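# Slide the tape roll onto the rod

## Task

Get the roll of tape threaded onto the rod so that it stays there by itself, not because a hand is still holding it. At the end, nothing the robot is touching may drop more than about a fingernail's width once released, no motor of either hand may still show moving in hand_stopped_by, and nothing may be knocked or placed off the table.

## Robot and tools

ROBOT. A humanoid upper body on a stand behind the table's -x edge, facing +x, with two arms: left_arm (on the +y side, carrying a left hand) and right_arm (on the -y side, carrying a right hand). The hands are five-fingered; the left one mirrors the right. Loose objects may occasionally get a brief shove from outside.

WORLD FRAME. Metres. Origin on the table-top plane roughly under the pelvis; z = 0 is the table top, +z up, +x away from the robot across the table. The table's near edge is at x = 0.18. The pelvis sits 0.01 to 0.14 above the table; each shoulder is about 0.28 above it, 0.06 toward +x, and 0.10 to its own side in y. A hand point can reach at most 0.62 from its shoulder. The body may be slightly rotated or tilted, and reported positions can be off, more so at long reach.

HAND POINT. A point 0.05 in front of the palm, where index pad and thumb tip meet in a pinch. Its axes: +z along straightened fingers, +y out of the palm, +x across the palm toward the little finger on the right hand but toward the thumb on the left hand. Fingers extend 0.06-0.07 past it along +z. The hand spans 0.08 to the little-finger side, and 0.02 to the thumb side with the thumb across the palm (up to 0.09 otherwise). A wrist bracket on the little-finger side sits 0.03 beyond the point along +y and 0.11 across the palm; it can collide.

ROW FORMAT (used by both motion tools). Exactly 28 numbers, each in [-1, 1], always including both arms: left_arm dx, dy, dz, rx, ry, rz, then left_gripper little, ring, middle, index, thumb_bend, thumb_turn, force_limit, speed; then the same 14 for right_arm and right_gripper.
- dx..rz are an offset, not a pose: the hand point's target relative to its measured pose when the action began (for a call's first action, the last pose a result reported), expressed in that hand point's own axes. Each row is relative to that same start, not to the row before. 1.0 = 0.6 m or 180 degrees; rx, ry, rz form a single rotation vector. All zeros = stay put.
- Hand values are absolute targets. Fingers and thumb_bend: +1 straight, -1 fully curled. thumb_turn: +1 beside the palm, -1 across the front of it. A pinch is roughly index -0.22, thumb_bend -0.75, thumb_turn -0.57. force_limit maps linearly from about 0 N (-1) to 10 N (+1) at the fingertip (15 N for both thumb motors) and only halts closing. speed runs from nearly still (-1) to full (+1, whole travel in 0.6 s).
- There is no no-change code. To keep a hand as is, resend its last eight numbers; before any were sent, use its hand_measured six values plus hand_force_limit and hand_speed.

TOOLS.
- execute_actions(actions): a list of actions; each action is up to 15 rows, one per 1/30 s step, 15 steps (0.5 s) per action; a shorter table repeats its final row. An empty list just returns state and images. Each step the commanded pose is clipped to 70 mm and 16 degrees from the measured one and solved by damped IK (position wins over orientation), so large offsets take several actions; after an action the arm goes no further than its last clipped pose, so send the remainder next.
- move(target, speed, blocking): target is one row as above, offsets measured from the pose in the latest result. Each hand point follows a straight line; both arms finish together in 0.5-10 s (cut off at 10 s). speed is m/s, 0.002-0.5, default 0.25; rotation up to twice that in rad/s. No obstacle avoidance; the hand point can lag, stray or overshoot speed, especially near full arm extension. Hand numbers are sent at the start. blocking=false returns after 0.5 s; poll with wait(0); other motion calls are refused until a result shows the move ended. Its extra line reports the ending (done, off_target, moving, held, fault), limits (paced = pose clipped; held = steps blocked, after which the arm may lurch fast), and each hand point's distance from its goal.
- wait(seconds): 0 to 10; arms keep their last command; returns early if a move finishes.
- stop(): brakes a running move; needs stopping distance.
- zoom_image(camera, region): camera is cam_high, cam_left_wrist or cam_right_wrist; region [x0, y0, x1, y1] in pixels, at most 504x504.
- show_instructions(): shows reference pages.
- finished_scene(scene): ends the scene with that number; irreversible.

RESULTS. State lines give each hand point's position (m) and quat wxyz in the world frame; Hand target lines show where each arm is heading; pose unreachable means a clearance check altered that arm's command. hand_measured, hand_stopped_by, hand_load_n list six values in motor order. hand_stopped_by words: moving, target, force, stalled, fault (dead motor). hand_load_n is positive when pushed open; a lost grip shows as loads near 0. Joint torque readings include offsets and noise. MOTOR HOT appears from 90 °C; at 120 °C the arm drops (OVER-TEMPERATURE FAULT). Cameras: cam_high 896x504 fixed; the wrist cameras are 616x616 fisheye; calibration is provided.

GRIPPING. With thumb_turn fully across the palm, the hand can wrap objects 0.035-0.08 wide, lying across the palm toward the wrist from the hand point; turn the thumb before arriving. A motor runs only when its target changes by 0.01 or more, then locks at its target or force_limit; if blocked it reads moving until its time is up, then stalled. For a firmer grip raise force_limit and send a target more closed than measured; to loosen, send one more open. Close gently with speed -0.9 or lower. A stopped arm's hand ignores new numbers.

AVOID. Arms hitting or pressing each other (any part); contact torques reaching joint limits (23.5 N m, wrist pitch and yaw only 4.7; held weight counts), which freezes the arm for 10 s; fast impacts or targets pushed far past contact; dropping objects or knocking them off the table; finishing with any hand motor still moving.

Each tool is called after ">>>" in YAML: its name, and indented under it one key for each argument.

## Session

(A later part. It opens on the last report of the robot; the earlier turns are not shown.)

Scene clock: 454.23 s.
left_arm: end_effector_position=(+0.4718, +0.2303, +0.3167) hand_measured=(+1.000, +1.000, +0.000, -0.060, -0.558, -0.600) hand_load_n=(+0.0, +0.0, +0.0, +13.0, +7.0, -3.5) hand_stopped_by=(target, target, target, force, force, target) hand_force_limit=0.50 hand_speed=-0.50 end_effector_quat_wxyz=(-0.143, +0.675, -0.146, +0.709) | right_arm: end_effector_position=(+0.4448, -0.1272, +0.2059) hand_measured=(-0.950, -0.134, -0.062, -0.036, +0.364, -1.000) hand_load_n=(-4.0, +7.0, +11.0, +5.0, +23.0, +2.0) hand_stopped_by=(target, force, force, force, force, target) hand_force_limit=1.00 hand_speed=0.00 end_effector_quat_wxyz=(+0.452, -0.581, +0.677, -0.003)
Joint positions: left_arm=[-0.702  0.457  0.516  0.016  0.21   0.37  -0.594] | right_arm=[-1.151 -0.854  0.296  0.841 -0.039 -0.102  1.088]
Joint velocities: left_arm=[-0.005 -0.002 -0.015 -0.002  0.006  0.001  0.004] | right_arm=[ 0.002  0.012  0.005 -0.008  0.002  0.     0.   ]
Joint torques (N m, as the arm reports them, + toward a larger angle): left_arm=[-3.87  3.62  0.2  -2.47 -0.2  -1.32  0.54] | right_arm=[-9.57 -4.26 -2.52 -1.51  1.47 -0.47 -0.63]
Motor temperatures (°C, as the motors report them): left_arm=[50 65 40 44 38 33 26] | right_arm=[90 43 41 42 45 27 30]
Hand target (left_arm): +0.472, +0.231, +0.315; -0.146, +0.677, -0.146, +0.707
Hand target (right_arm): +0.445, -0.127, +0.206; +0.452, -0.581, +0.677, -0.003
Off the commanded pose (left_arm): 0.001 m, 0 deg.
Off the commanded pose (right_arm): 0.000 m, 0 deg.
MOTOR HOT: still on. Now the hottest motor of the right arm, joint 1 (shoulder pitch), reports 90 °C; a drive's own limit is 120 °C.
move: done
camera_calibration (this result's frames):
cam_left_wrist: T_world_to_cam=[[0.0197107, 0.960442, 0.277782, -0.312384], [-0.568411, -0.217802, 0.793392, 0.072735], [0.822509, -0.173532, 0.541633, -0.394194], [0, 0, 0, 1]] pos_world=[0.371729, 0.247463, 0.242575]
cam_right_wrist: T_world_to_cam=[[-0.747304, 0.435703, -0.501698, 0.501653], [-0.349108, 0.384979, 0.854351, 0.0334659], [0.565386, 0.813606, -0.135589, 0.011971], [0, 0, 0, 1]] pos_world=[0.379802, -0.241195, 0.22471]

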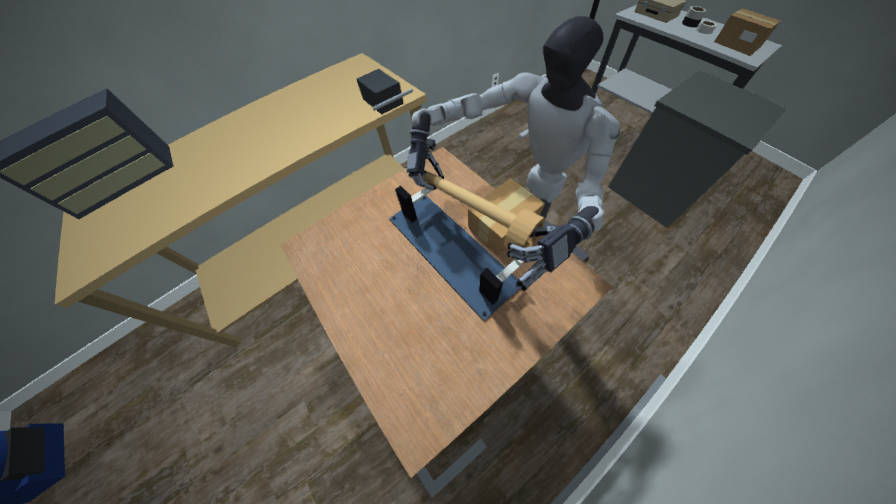

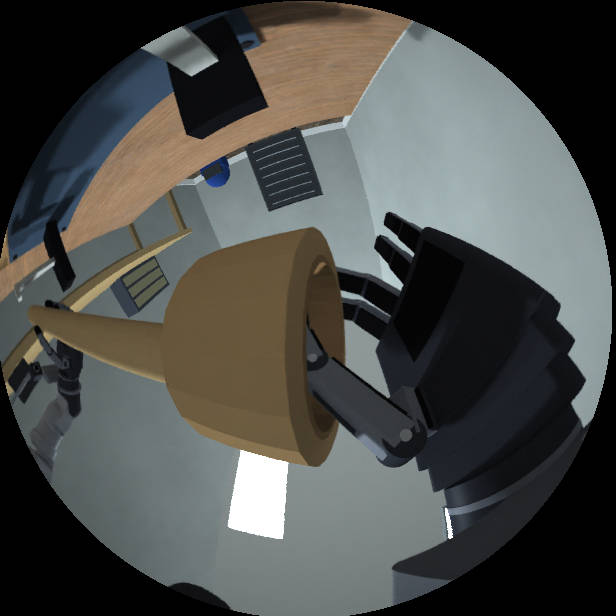

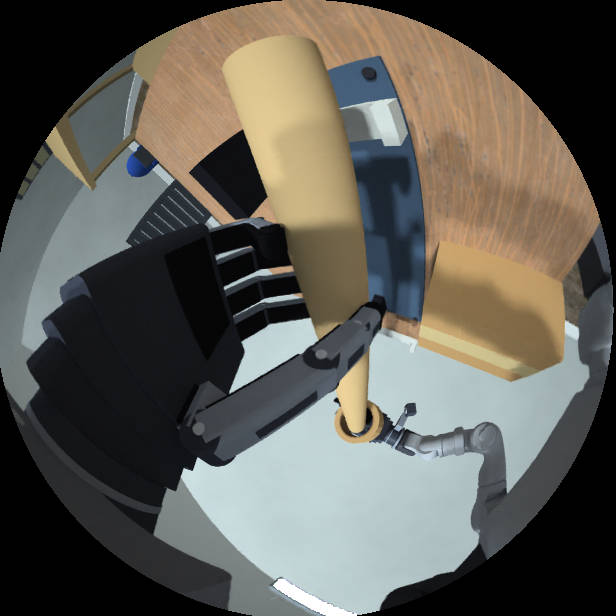

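>>> move:
  target: [0.01,0.04,0.01,0,0,0,1,1,0,-0.5,-0.95,-0.6,0.5,-0.5,0,0,0,0,0,0,-0.95,-0.95,-0.95,-0.95,-0.95,-1,1,0]
  speed: 0.04

>>> zoom_image:
  camera: "cam_high"
  region: [470,170,630,290]

>>> zoom_image:
  camera: "cam_left_wrist"
  region: [150,200,450,480]

Scene clock: 459.20 s.
left_arm: end_effector_position=(+0.4772, +0.2064, +0.3124) hand_measured=(+1.000, +1.000, +0.000, -0.060, -0.558, -0.600) hand_load_n=(+0.0, +0.0, +0.0, +13.0, +7.0, -3.5) hand_stopped_by=(target, target, target, force, force, target) hand_force_limit=0.50 hand_speed=-0.50 end_effector_quat_wxyz=(-0.141, +0.676, -0.145, +0.709) | right_arm: end_effector_position=(+0.4448, -0.1276, +0.2058) hand_measured=(-0.950, -0.134, -0.062, -0.036, +0.364, -1.000) hand_load_n=(-4.0, +7.0, +11.0, +5.0, +23.0, +2.0) hand_stopped_by=(target, force, force, force, force, target) hand_force_limit=1.00 hand_speed=0.00 end_effector_quat_wxyz=(+0.452, -0.581, +0.677, -0.003)
Joint positions: left_arm=[-0.702  0.391  0.45  -0.043  0.241  0.415 -0.533] | right_arm=[-1.15  -0.855  0.296  0.841 -0.039 -0.102  1.088]
Joint velocities: left_arm=[-0.002 -0.003 -0.003 -0.006 -0.003  0.003  0.005] | right_arm=[-0.006  0.002  0.    -0.005  0.005  0.     0.   ]
Joint torques (N m, as the arm reports them, + toward a larger angle): left_arm=[-4.04  3.15 -0.07 -2.52 -0.14 -1.38  0.5 ] | right_arm=[-9.11 -4.17 -2.76 -1.4   1.51 -0.43 -0.67]
Motor temperatures (°C, as the motors report them): left_arm=[50 64 39 44 38 33 26] | right_arm=[90 43 41 42 45 27 30]
Hand target (left_arm): +0.477, +0.206, +0.312; -0.143, +0.676, -0.146, +0.708
Hand target (right_arm): +0.445, -0.127, +0.206; +0.452, -0.581, +0.677, -0.003
Off the commanded pose (left_arm): 0.001 m, 0 deg.
Off the commanded pose (right_arm): 0.000 m, 0 deg.
MOTOR HOT: still on. Now the hottest motor of the right arm, joint 1 (shoulder pitch), reports 90 °C; a drive's own limit is 120 °C.
move: done
camera_calibration (this result's frames):
cam_left_wrist: T_world_to_cam=[[0.0216786, 0.961587, 0.273642, -0.288233], [-0.568317, -0.21333, 0.794674, 0.0726046], [0.822524, -0.172743, 0.541861, -0.400697], [0, 0, 0, 1]] pos_world=[0.377094, 0.223433, 0.238298]
cam_right_wrist: T_world_to_cam=[[-0.747068, 0.435952, -0.501832, 0.501723], [-0.348678, 0.385748, 0.854179, 0.0336006], [0.565962, 0.813108, -0.136173, 0.0120365], [0, 0, 0, 1]] pos_world=[0.379725, -0.241475, 0.224719]

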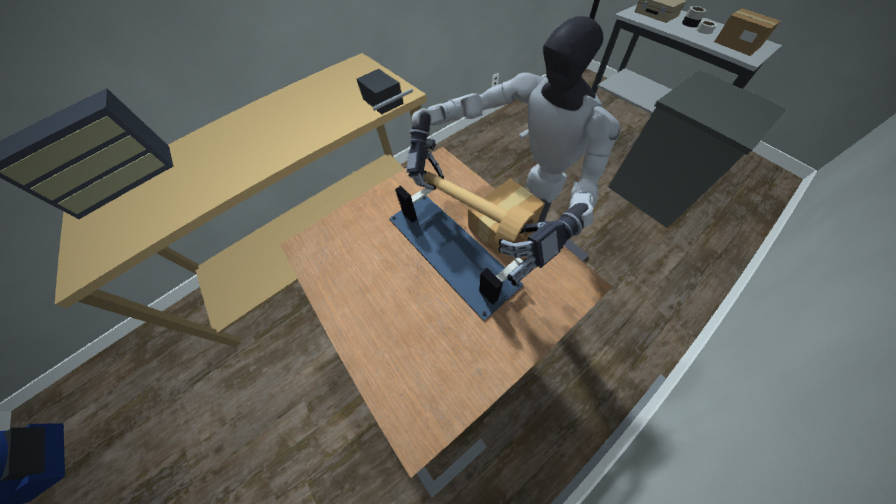

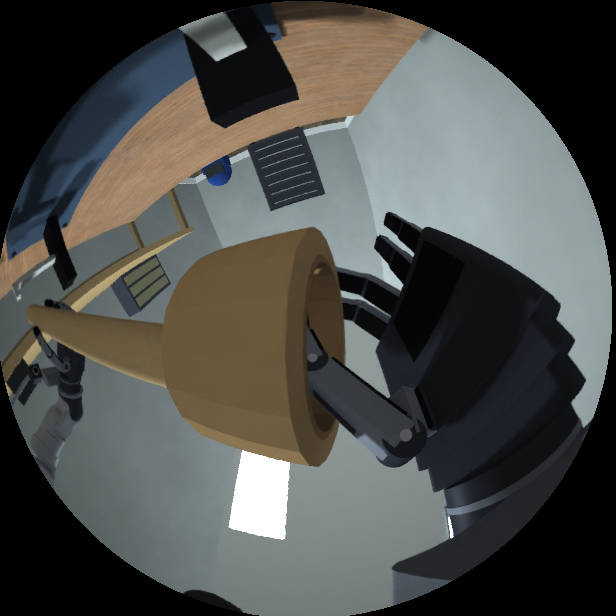

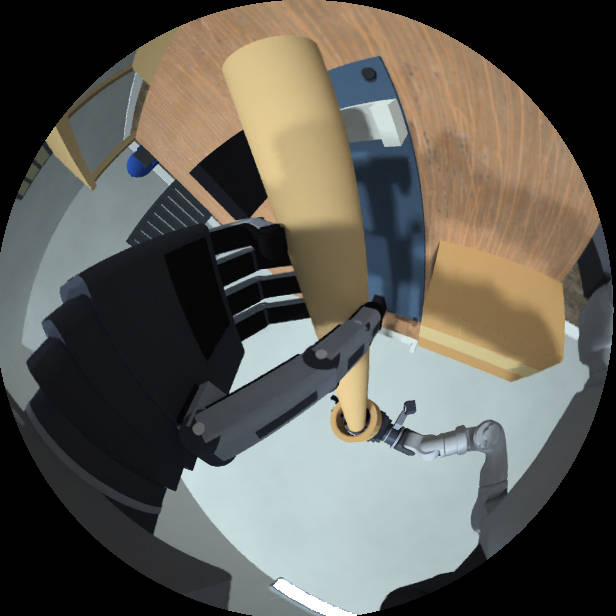

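Region (470, 170, 630, 290) of cam_high's 896x504 image, scaled by 3.150, with more detail than that image has; it fills the top 378 rows of this view, and the rest is white.

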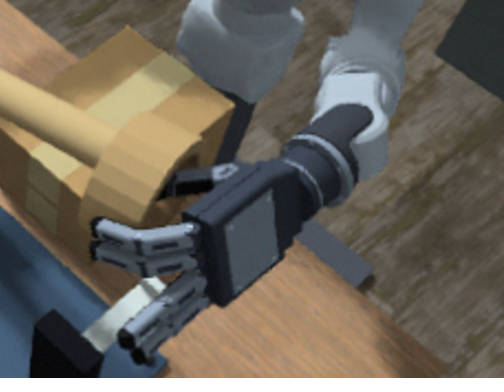

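Region (150, 200, 450, 480) of cam_left_wrist's 616x616 image, scaled by 1.680, with more detail than that image has; it fills the top 470 rows of this view, and the rest is white.

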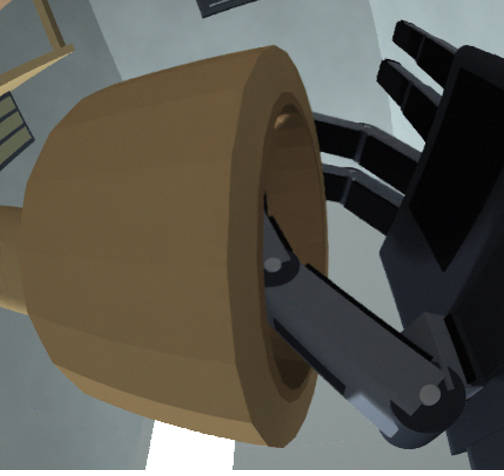

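>>> execute_actions:
  actions:
    - [[0,0,0,0,0,0,1,1,0.6,0.6,0.0,-0.6,0.5,-0.7,0,0,0,0,0,0,-0.95,-0.95,-0.95,-0.95,-0.95,-1,1,0]]
    - [[0,0,0,0,0,0,1,1,0.6,0.6,0.0,-0.6,0.5,-0.7,0,0,0,0,0,0,-0.95,-0.95,-0.95,-0.95,-0.95,-1,1,0]]
    - [[0,0,0,0,0,0,1,1,0.6,0.6,0.0,-0.6,0.5,-0.7,0,0,0,0,0,0,-0.95,-0.95,-0.95,-0.95,-0.95,-1,1,0]]
    - [[0,0,0,0,0,0,1,1,0.6,0.6,0.0,-0.6,0.5,-0.7,0,0,0,0,0,0,-0.95,-0.95,-0.95,-0.95,-0.95,-1,1,0]]
    - [[0,0,0,0,0,0,1,1,0.6,0.6,0.0,-0.6,0.5,-0.7,0,0,0,0,0,0,-0.95,-0.95,-0.95,-0.95,-0.95,-1,1,0]]

>>> zoom_image:
  camera: "cam_high"
  region: [430,150,630,290]

Scene clock: 468.50 s.
left_arm: end_effector_position=(+0.4776, +0.2105, +0.3132) hand_measured=(+1.000, +1.000, +0.600, +0.600, -0.002, -0.600) hand_load_n=(+0.0, +0.0, +0.0, +0.0, -0.5, -1.5) hand_stopped_by=(target, target, target, target, target, target) hand_force_limit=0.50 hand_speed=-0.70 end_effector_quat_wxyz=(-0.146, +0.676, -0.139, +0.709) | right_arm: end_effector_position=(+0.4431, -0.1324, +0.2006) hand_measured=(-0.950, -0.134, -0.062, -0.036, +0.364, -1.000) hand_load_n=(-4.5, +7.0, +10.5, +4.5, +23.5, +1.5) hand_stopped_by=(target, force, force, force, force, target) hand_force_limit=1.00 hand_speed=0.00 end_effector_quat_wxyz=(+0.443, -0.583, +0.681, -0.007)
Joint positions: left_arm=[-0.701  0.394  0.454 -0.043  0.241  0.419 -0.524] | right_arm=[-1.141 -0.861  0.297  0.842 -0.052 -0.101  1.091]
Joint velocities: left_arm=[ 0.002 -0.008  0.005 -0.009  0.005  0.     0.   ] | right_arm=[ 0.012  0.003  0.006  0.002 -0.005  0.     0.   ]
Joint torques (N m, as the arm reports them, + toward a larger angle): left_arm=[-3.97  3.24  0.2  -2.31 -0.3  -1.47  0.43] | right_arm=[-9.55 -4.16 -2.22 -1.43  1.07 -0.48 -0.7 ]
Motor temperatures (°C, as the motors report them): left_arm=[51 62 39 45 38 34 26] | right_arm=[91 43 41 42 45 27 30]
Hand target (left_arm): +0.478, +0.210, +0.313; -0.145, +0.676, -0.139, +0.709
Hand target (right_arm): +0.443, -0.132, +0.201; +0.443, -0.583, +0.681, -0.007
Off the commanded pose (left_arm): 0.000 m, 0 deg.
Off the commanded pose (right_arm): 0.000 m, 0 deg.
MOTOR HOT: still on. Now the hottest motor of the right arm, joint 1 (shoulder pitch), reports 91 °C; a drive's own limit is 120 °C.
camera_calibration (this result's frames):
cam_left_wrist: T_world_to_cam=[[0.00684373, 0.962296, 0.271917, -0.284997], [-0.566727, -0.220304, 0.793906, 0.0740924], [0.823877, -0.159536, 0.543851, -0.404826], [0, 0, 0, 1]] pos_world=[0.377467, 0.225991, 0.238838]
cam_right_wrist: T_world_to_cam=[[-0.750166, 0.432489, -0.500204, 0.500527], [-0.335652, 0.4027, 0.851569, 0.0363731], [0.569726, 0.806713, -0.156926, 0.0179006], [0, 0, 0, 1]] pos_world=[0.377489, -0.24556, 0.2222]

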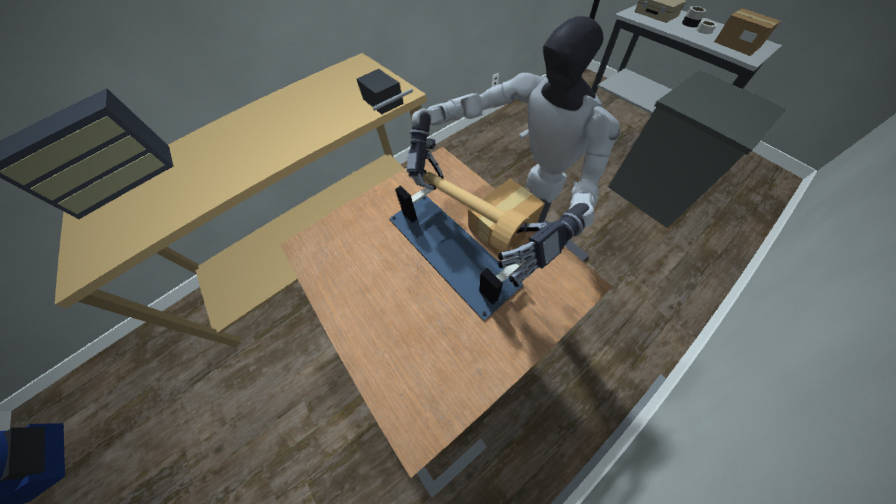

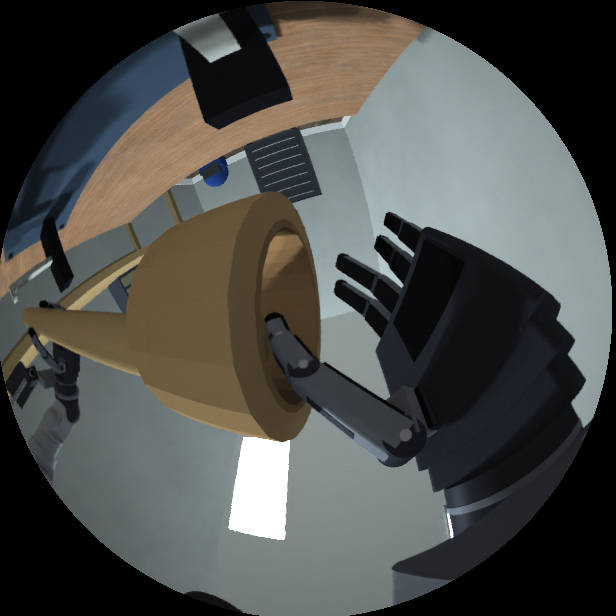

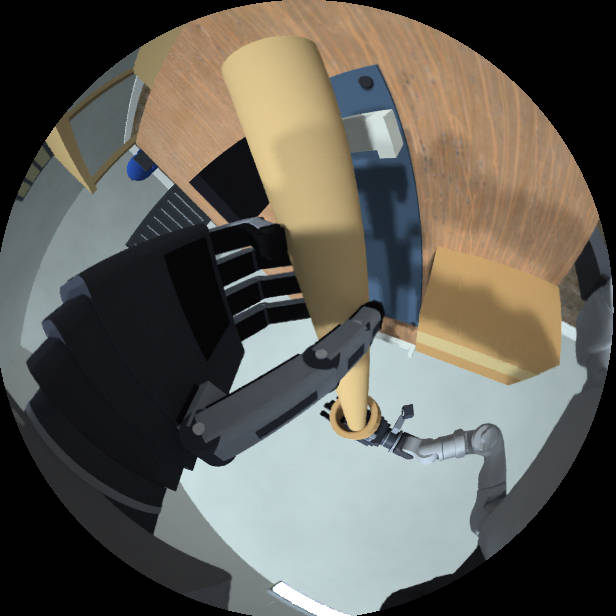

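Region (430, 150, 630, 290) of cam_high's 896x504 image, scaled by 2.520, with more detail than that image has; it fills the top 353 rows of this view, and the rest is white.

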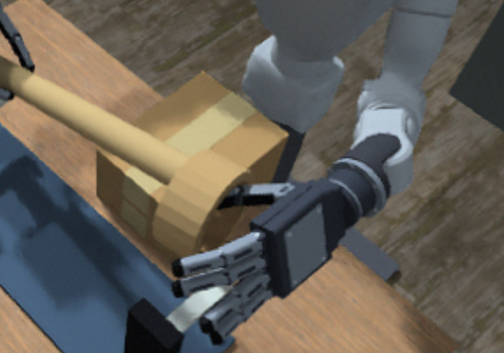

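>>> move:
  target: [-0.01,-0.12,0,0,0,0,1,1,0.6,0.6,0.0,-0.6,0.5,-0.7,0,0,0,0,0,0,-0.95,-0.95,-0.95,-0.95,-0.95,-1,1,0]
  speed: 0.04

>>> zoom_image:
  camera: "cam_high"
  region: [400,150,630,290]

Scene clock: 473.43 s.
left_arm: end_effector_position=(+0.4782, +0.2776, +0.3370) hand_measured=(+1.000, +1.000, +0.600, +0.600, +0.000, -0.600) hand_load_n=(+0.0, +0.0, +0.0, +0.0, +0.5, -1.5) hand_stopped_by=(target, target, target, target, target, target) hand_force_limit=0.50 hand_speed=-0.70 end_effector_quat_wxyz=(-0.148, +0.675, -0.141, +0.708) | right_arm: end_effector_position=(+0.4434, -0.1326, +0.2006) hand_measured=(-0.950, -0.134, -0.062, -0.036, +0.364, -1.000) hand_load_n=(-4.5, +6.5, +11.0, +5.5, +23.0, +2.5) hand_stopped_by=(target, force, force, force, force, target) hand_force_limit=1.00 hand_speed=0.00 end_effector_quat_wxyz=(+0.443, -0.582, +0.682, -0.008)
Joint positions: left_arm=[-0.815  0.626  0.585  0.297  0.171  0.254 -0.676] | right_arm=[-1.141 -0.861  0.297  0.842 -0.052 -0.1    1.089]
Joint velocities: left_arm=[-0.008  0.    -0.003 -0.003 -0.005 -0.001 -0.008] | right_arm=[ 0.005  0.    -0.002  0.009  0.003  0.     0.   ]
Joint torques (N m, as the arm reports them, + toward a larger angle): left_arm=[-4.29  4.35  0.59 -2.22 -0.95 -1.54  0.43] | right_arm=[-8.81 -4.37 -1.95 -1.    1.11 -0.54 -0.58]
Motor temperatures (°C, as the motors report them): left_arm=[52 62 39 45 38 34 26] | right_arm=[91 43 41 42 45 27 30]
Hand target (left_arm): +0.478, +0.277, +0.338; -0.146, +0.674, -0.141, +0.710
Hand target (right_arm): +0.443, -0.132, +0.201; +0.443, -0.583, +0.681, -0.007
Off the commanded pose (left_arm): 0.002 m, 0 deg.
Off the commanded pose (right_arm): 0.000 m, 0 deg.
MOTOR HOT: still on. Now the hottest motor of the right arm, joint 1 (shoulder pitch), reports 91 °C; a drive's own limit is 120 °C.
move: done
camera_calibration (this result's frames):
cam_left_wrist: T_world_to_cam=[[0.00569085, 0.960427, 0.278474, -0.357123], [-0.567508, -0.226187, 0.791691, 0.0730053], [0.823348, -0.162542, 0.543763, -0.406441], [0, 0, 0, 1]] pos_world=[0.378106, 0.293439, 0.262659]
cam_right_wrist: T_world_to_cam=[[-0.749061, 0.434361, -0.500238, 0.500652], [-0.334903, 0.403228, 0.851614, 0.0362913], [0.571618, 0.805443, -0.156573, 0.0167992], [0, 0, 0, 1]] pos_world=[0.37757, -0.245628, 0.222169]

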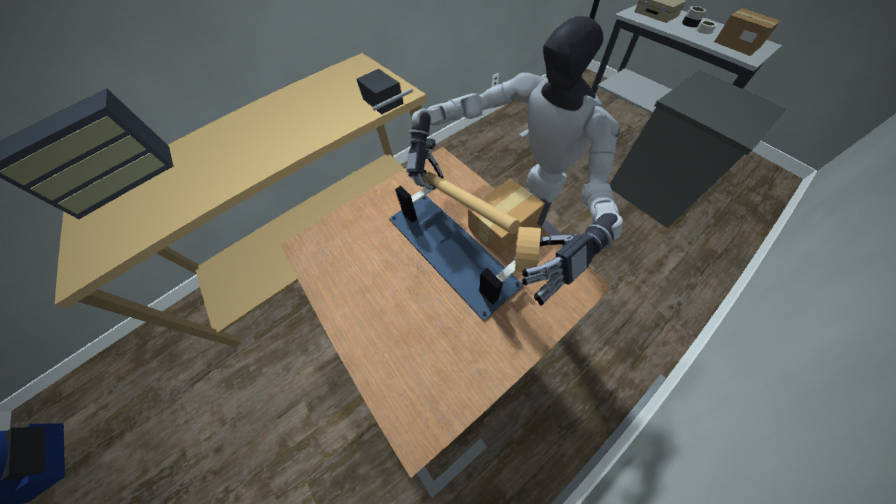

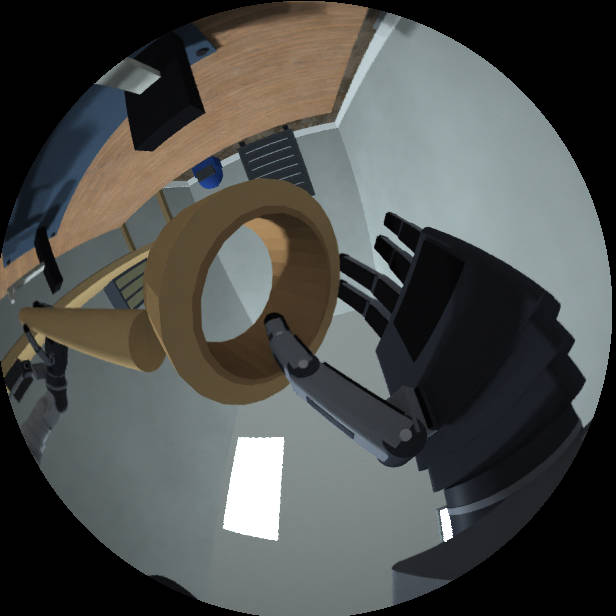

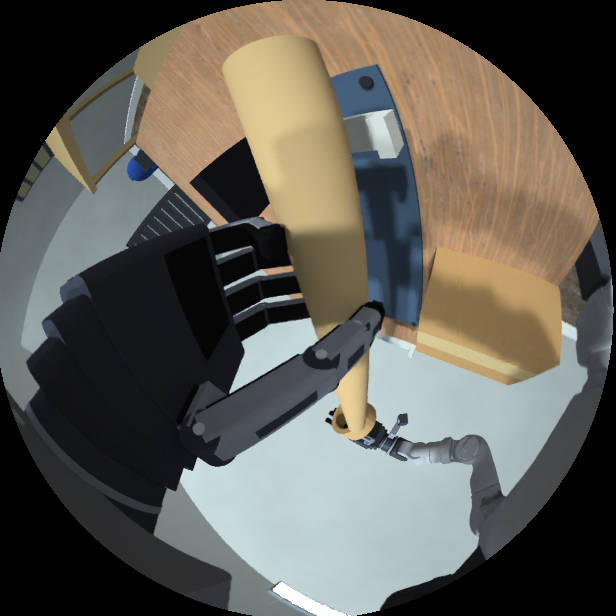

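Region (400, 150, 630, 290) of cam_high's 896x504 image, scaled by 2.191, with more detail than that image has; it fills the top 307 rows of this view, and the rest is white.

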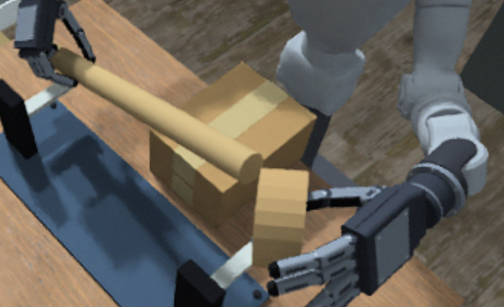

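>>> move:
  target: [0,-0.03,0,-0.18,0,0,1,1,0.6,0.6,0.0,-0.6,0.5,-0.7,0,0,0,0,0,0,-0.95,-0.95,-0.95,-0.95,-0.95,-1,1,0]
  speed: 0.05

>>> zoom_image:
  camera: "cam_high"
  region: [400,150,630,290]

>>> zoom_image:
  camera: "cam_right_wrist"
  region: [280,350,460,470]

Scene clock: 492.63 s.
left_arm: end_effector_position=(+0.4828, +0.2859, +0.3470) hand_measured=(+1.000, +1.000, +0.600, +0.600, +0.000, -0.600) hand_load_n=(+0.0, +0.0, +0.0, +0.0, +0.0, -1.5) hand_stopped_by=(target, target, target, target, target, target) hand_force_limit=0.50 hand_speed=-0.70 end_effector_quat_wxyz=(-0.057, +0.722, -0.241, +0.646) | right_arm: end_effector_position=(+0.4434, -0.1326, +0.2006) hand_measured=(-0.950, -0.134, -0.062, -0.036, +0.364, -1.000) hand_load_n=(-4.5, +6.5, +11.0, +5.5, +23.0, +2.5) hand_stopped_by=(target, force, force, force, force, target) hand_force_limit=1.00 hand_speed=0.00 end_effector_quat_wxyz=(+0.443, -0.582, +0.682, -0.008)
Joint positions: left_arm=[-1.42   0.985  0.444  1.402  0.352 -0.188 -0.991] | right_arm=[-1.141 -0.861  0.297  0.842 -0.052 -0.1    1.089]
Joint velocities: left_arm=[0.002 0.    0.006 0.    0.006 0.    0.   ] | right_arm=[-0.012 -0.003 -0.023  0.006 -0.009  0.     0.   ]
Joint torques (N m, as the arm reports them, + toward a larger angle): left_arm=[-4.75  3.65  0.33 -2.23 -0.99 -0.96  0.35] | right_arm=[-9.   -4.5  -2.52 -1.17  1.19 -0.42 -0.74]
Motor temperatures (°C, as the motors report them): left_arm=[54 63 39 44 38 34 26] | right_arm=[92 43 41 42 45 27 30]
Hand target (left_arm): +0.482, +0.286, +0.346; -0.057, +0.723, -0.241, +0.644
Hand target (right_arm): +0.443, -0.133, +0.201; +0.443, -0.582, +0.682, -0.008
Off the commanded pose (left_arm): 0.010 m, 16 deg; orientation clipped at the last step of the last action.
Off the commanded pose (right_arm): 0.000 m, 0 deg.
MOTOR HOT: still on. Now the hottest motor of the right arm, joint 1 (shoulder pitch), reports 92 °C; a drive's own limit is 120 °C.
move: off_target (left_arm); limits=paced
camera_calibration (this result's frames):
cam_left_wrist: T_world_to_cam=[[0.283782, 0.920047, 0.270149, -0.487783], [-0.434753, -0.127658, 0.891456, -0.0572453], [0.854668, -0.370427, 0.363766, -0.307509], [0, 0, 0, 1]] pos_world=[0.376355, 0.327566, 0.294667]
cam_right_wrist: T_world_to_cam=[[-0.749061, 0.434361, -0.500237, 0.500652], [-0.334903, 0.403228, 0.851614, 0.0362913], [0.571618, 0.805443, -0.156573, 0.0167991], [0, 0, 0, 1]] pos_world=[0.37757, -0.245628, 0.222169]

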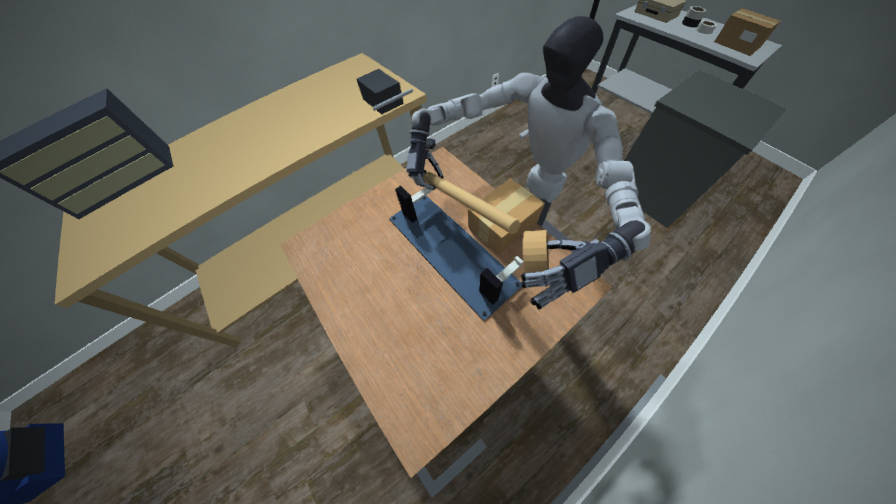

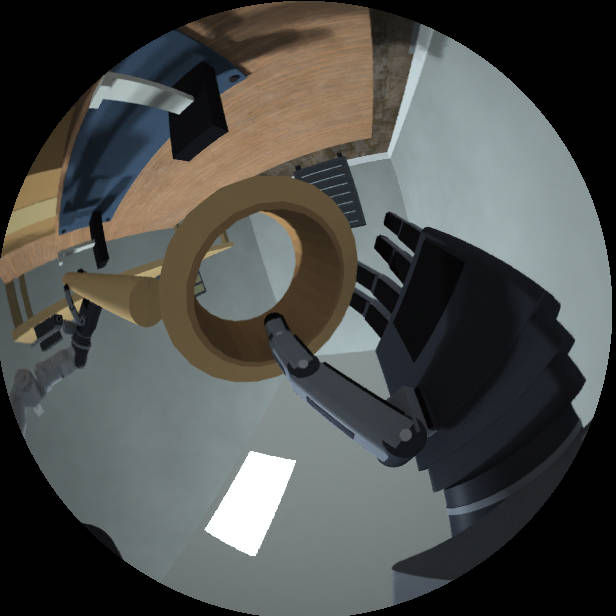

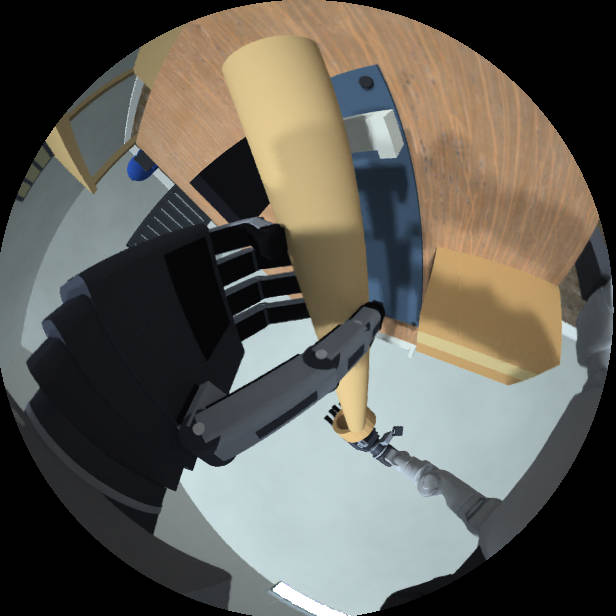

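Region (400, 150, 630, 290) of cam_high's 896x504 image, scaled by 2.191, with more detail than that image has; it fills the top 307 rows of this view, and the rest is white.

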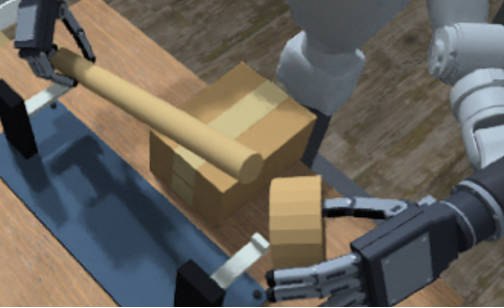

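Region (280, 350, 460, 470) of cam_right_wrist's 616x616 image, scaled by 2.800, with more detail than that image has.

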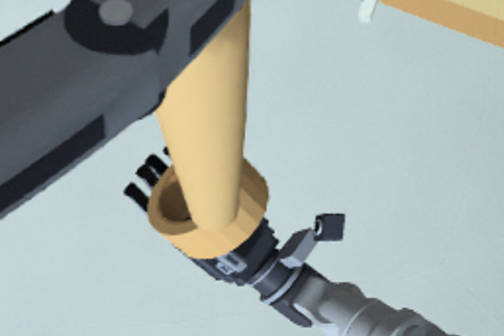

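>>> move:
  target: [0,0.08,-0.02,0,0,0,1,1,0.6,0.6,0.0,-0.6,0.5,-0.7,0,0,0,0,0,0,-0.95,-0.95,-0.95,-0.95,-0.95,-1,1,0]
  speed: 0.04

>>> zoom_image:
  camera: "cam_high"
  region: [400,150,630,290]

>>> zoom_image:
  camera: "cam_right_wrist"
  region: [280,350,460,470]

Scene clock: 501.87 s.
left_arm: end_effector_position=(+0.4582, +0.2486, +0.3298) hand_measured=(+1.000, +1.000, +0.600, +0.600, +0.000, -0.600) hand_load_n=(+0.0, +0.0, +0.0, +0.0, +0.0, -1.5) hand_stopped_by=(target, target, target, target, target, target) hand_force_limit=0.50 hand_speed=-0.70 end_effector_quat_wxyz=(+0.016, +0.694, -0.311, +0.649) | right_arm: end_effector_position=(+0.4434, -0.1326, +0.2006) hand_measured=(-0.950, -0.134, -0.062, -0.036, +0.364, -1.000) hand_load_n=(-4.5, +6.5, +11.0, +5.5, +23.0, +2.5) hand_stopped_by=(target, force, force, force, force, target) hand_force_limit=1.00 hand_speed=0.00 end_effector_quat_wxyz=(+0.443, -0.582, +0.682, -0.008)
Joint positions: left_arm=[-1.352  0.951  0.462  1.403  0.268 -0.301 -1.169] | right_arm=[-1.141 -0.861  0.297  0.842 -0.052 -0.1    1.089]
Joint velocities: left_arm=[ 0.008 -0.005 -0.008 -0.006 -0.021 -0.005  0.   ] | right_arm=[-0.012 -0.002  0.008  0.005  0.006  0.     0.   ]
Joint torques (N m, as the arm reports them, + toward a larger angle): left_arm=[-4.45  3.52  0.38 -2.23 -1.71 -1.02  0.36] | right_arm=[-9.4  -4.61 -2.84 -1.33  1.38 -0.46 -0.7 ]
Motor temperatures (°C, as the motors report them): left_arm=[55 63 39 44 38 33 26] | right_arm=[92 43 41 42 45 27 30]
Hand target (left_arm): +0.458, +0.248, +0.330; +0.018, +0.692, -0.311, +0.651
Hand target (right_arm): +0.443, -0.133, +0.201; +0.443, -0.582, +0.682, -0.008
Off the commanded pose (left_arm): 0.002 m, 12 deg.
Off the commanded pose (right_arm): 0.000 m, 0 deg.
MOTOR HOT: still on. Now the hottest motor of the right arm, joint 1 (shoulder pitch), reports 92 °C; a drive's own limit is 120 °C.
move: off_target (left_arm)
camera_calibration (this result's frames):
cam_left_wrist: T_world_to_cam=[[0.470815, 0.843854, 0.257377, -0.504338], [-0.448285, -0.0224388, 0.893609, -0.0780483], [0.759851, -0.536103, 0.367723, -0.210739], [0, 0, 0, 1]] pos_world=[0.362592, 0.310858, 0.277043]
cam_right_wrist: T_world_to_cam=[[-0.749061, 0.434361, -0.500238, 0.500652], [-0.334903, 0.403228, 0.851614, 0.0362913], [0.571618, 0.805443, -0.156573, 0.0167991], [0, 0, 0, 1]] pos_world=[0.37757, -0.245628, 0.222169]

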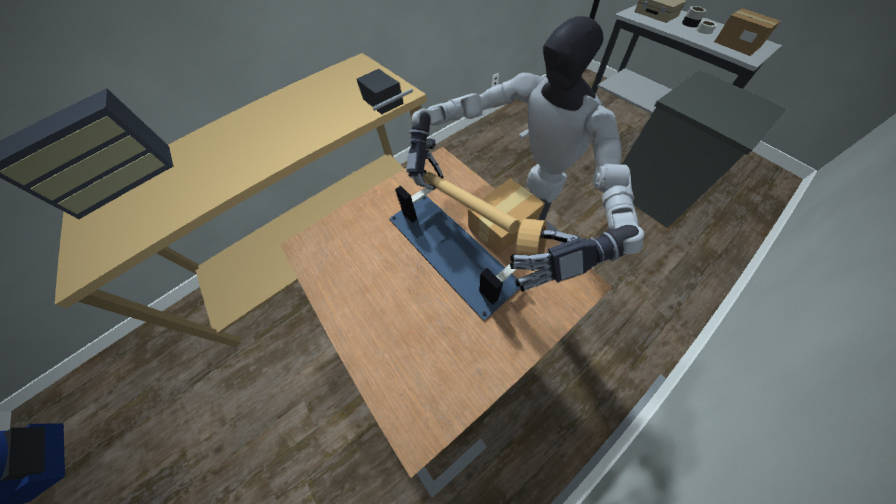

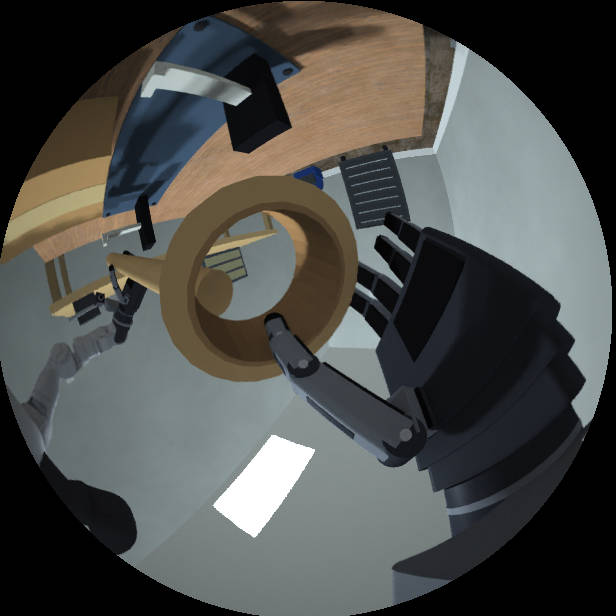

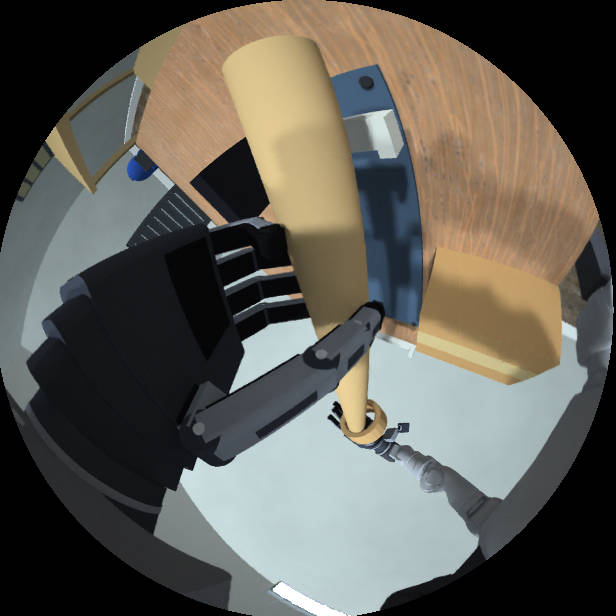

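Region (400, 150, 630, 290) of cam_high's 896x504 image, scaled by 2.191, with more detail than that image has; it fills the top 307 rows of this view, and the rest is white.

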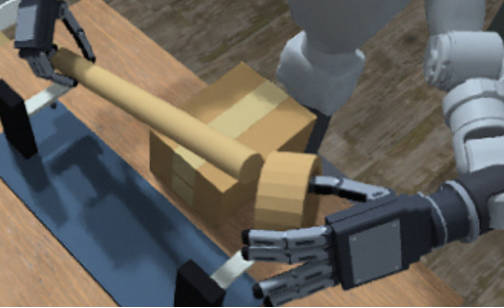

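Region (280, 350, 460, 470) of cam_right_wrist's 616x616 image, scaled by 2.800, with more detail than that image has.

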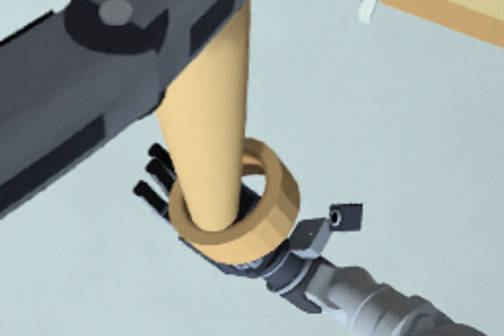

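>>> move:
  target: [0.012,0.088,0.045,0,0,0,1,1,0.6,0.6,0.0,-0.6,0.5,-0.7,0,0,0,0,0,0,-0.95,-0.95,-0.95,-0.95,-0.95,-1,1,0]
  speed: 0.04

>>> zoom_image:
  camera: "cam_high"
  region: [400,150,630,290]

>>> zoom_image:
  camera: "cam_right_wrist"
  region: [280,350,460,470]

Scene clock: 511.17 s.
left_arm: end_effector_position=(+0.4580, +0.1938, +0.3111) hand_measured=(+1.000, +1.000, +0.600, +0.600, +0.000, -0.600) hand_load_n=(+0.0, +0.0, +0.0, +0.0, +0.0, -1.0) hand_stopped_by=(target, target, target, target, target, target) hand_force_limit=0.50 hand_speed=-0.70 end_effector_quat_wxyz=(+0.074, +0.664, -0.360, +0.652) | right_arm: end_effector_position=(+0.4431, -0.1345, +0.1988) hand_measured=(-0.950, -0.134, -0.062, -0.036, +0.364, -1.000) hand_load_n=(-5.5, +6.5, +11.0, +5.5, +23.0, +2.5) hand_stopped_by=(target, force, force, force, force, target) hand_force_limit=1.00 hand_speed=0.00 end_effector_quat_wxyz=(+0.440, -0.582, +0.684, -0.010)
Joint positions: left_arm=[-1.339  0.82   0.461  1.403  0.252 -0.376 -1.204] | right_arm=[-1.139 -0.863  0.298  0.842 -0.057 -0.099  1.089]
Joint velocities: left_arm=[ 0.011 -0.005 -0.003 -0.003 -0.008 -0.004  0.   ] | right_arm=[-0.02   0.003 -0.018 -0.005  0.005  0.     0.   ]
Joint torques (N m, as the arm reports them, + toward a larger angle): left_arm=[-4.63  3.18  0.12 -2.13 -1.46 -0.97  0.31] | right_arm=[-9.48 -4.03 -2.91 -1.29  1.44 -0.46 -0.73]
Motor temperatures (°C, as the motors report them): left_arm=[56 62 39 44 38 33 26] | right_arm=[93 43 41 42 45 27 30]
Hand target (left_arm): +0.457, +0.192, +0.311; +0.076, +0.662, -0.361, +0.652
Hand target (right_arm): +0.443, -0.133, +0.201; +0.443, -0.582, +0.682, -0.008
Off the commanded pose (left_arm): 0.002 m, 9 deg.
Off the commanded pose (right_arm): 0.003 m, 0 deg.
MOTOR HOT: still on. Now the hottest motor of the right arm, joint 1 (shoulder pitch), reports 93 °C; a drive's own limit is 120 °C.
move: off_target (left_arm)
camera_calibration (this result's frames):
cam_left_wrist: T_world_to_cam=[[0.599379, 0.762087, 0.244884, -0.4923], [-0.450677, 0.06845, 0.890059, -0.0780688], [0.66154, -0.643846, 0.384483, -0.172352], [0, 0, 0, 1]] pos_world=[0.373908, 0.269551, 0.256309]
cam_right_wrist: T_world_to_cam=[[-0.749492, 0.433433, -0.500398, 0.500353], [-0.330454, 0.410026, 0.850105, 0.037695], [0.57364, 0.802505, -0.164081, 0.0184157], [0, 0, 0, 1]] pos_world=[0.376903, -0.247104, 0.221352]

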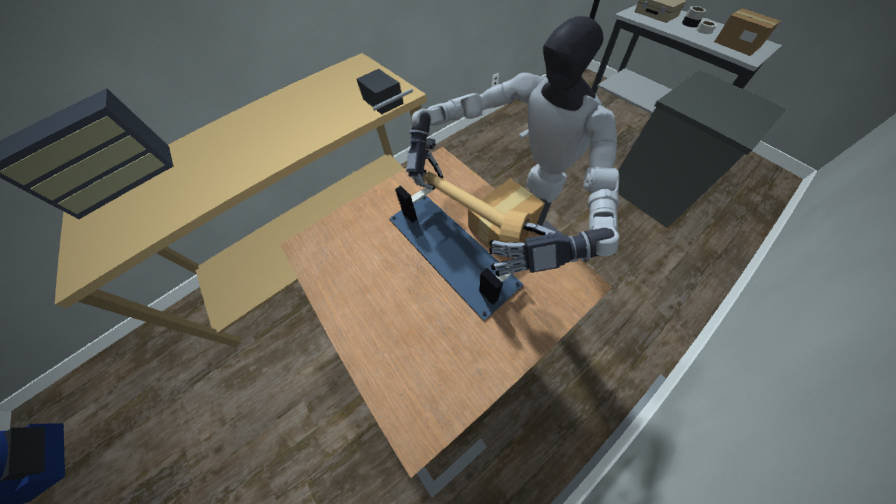

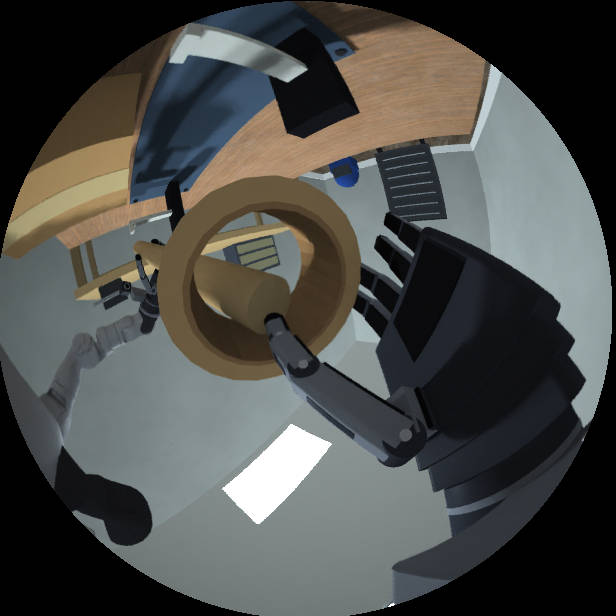

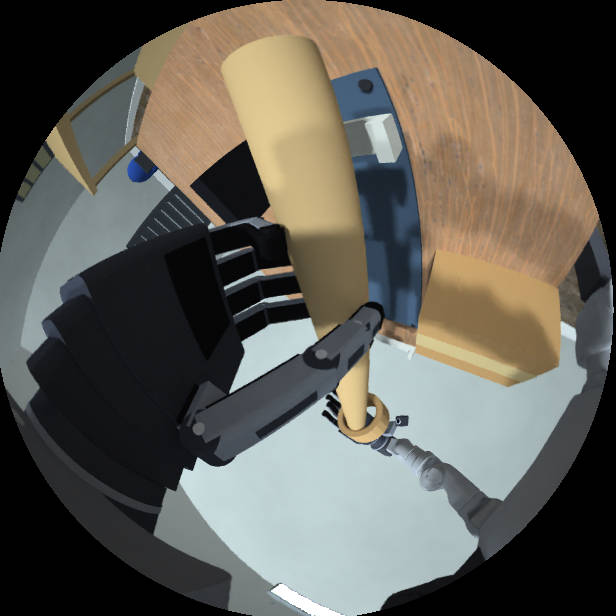

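Region (400, 150, 630, 290) of cam_high's 896x504 image, scaled by 2.191, with more detail than that image has; it fills the top 307 rows of this view, and the rest is white.

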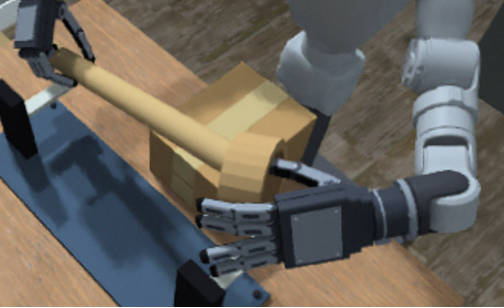

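Region (280, 350, 460, 470) of cam_right_wrist's 616x616 image, scaled by 2.800, with more detail than that image has.

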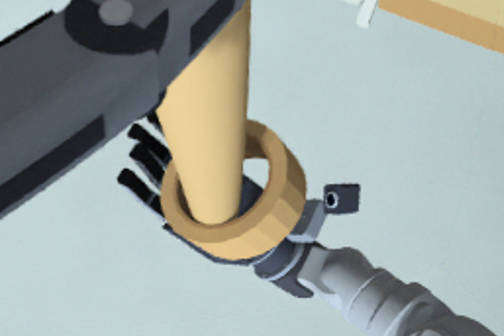

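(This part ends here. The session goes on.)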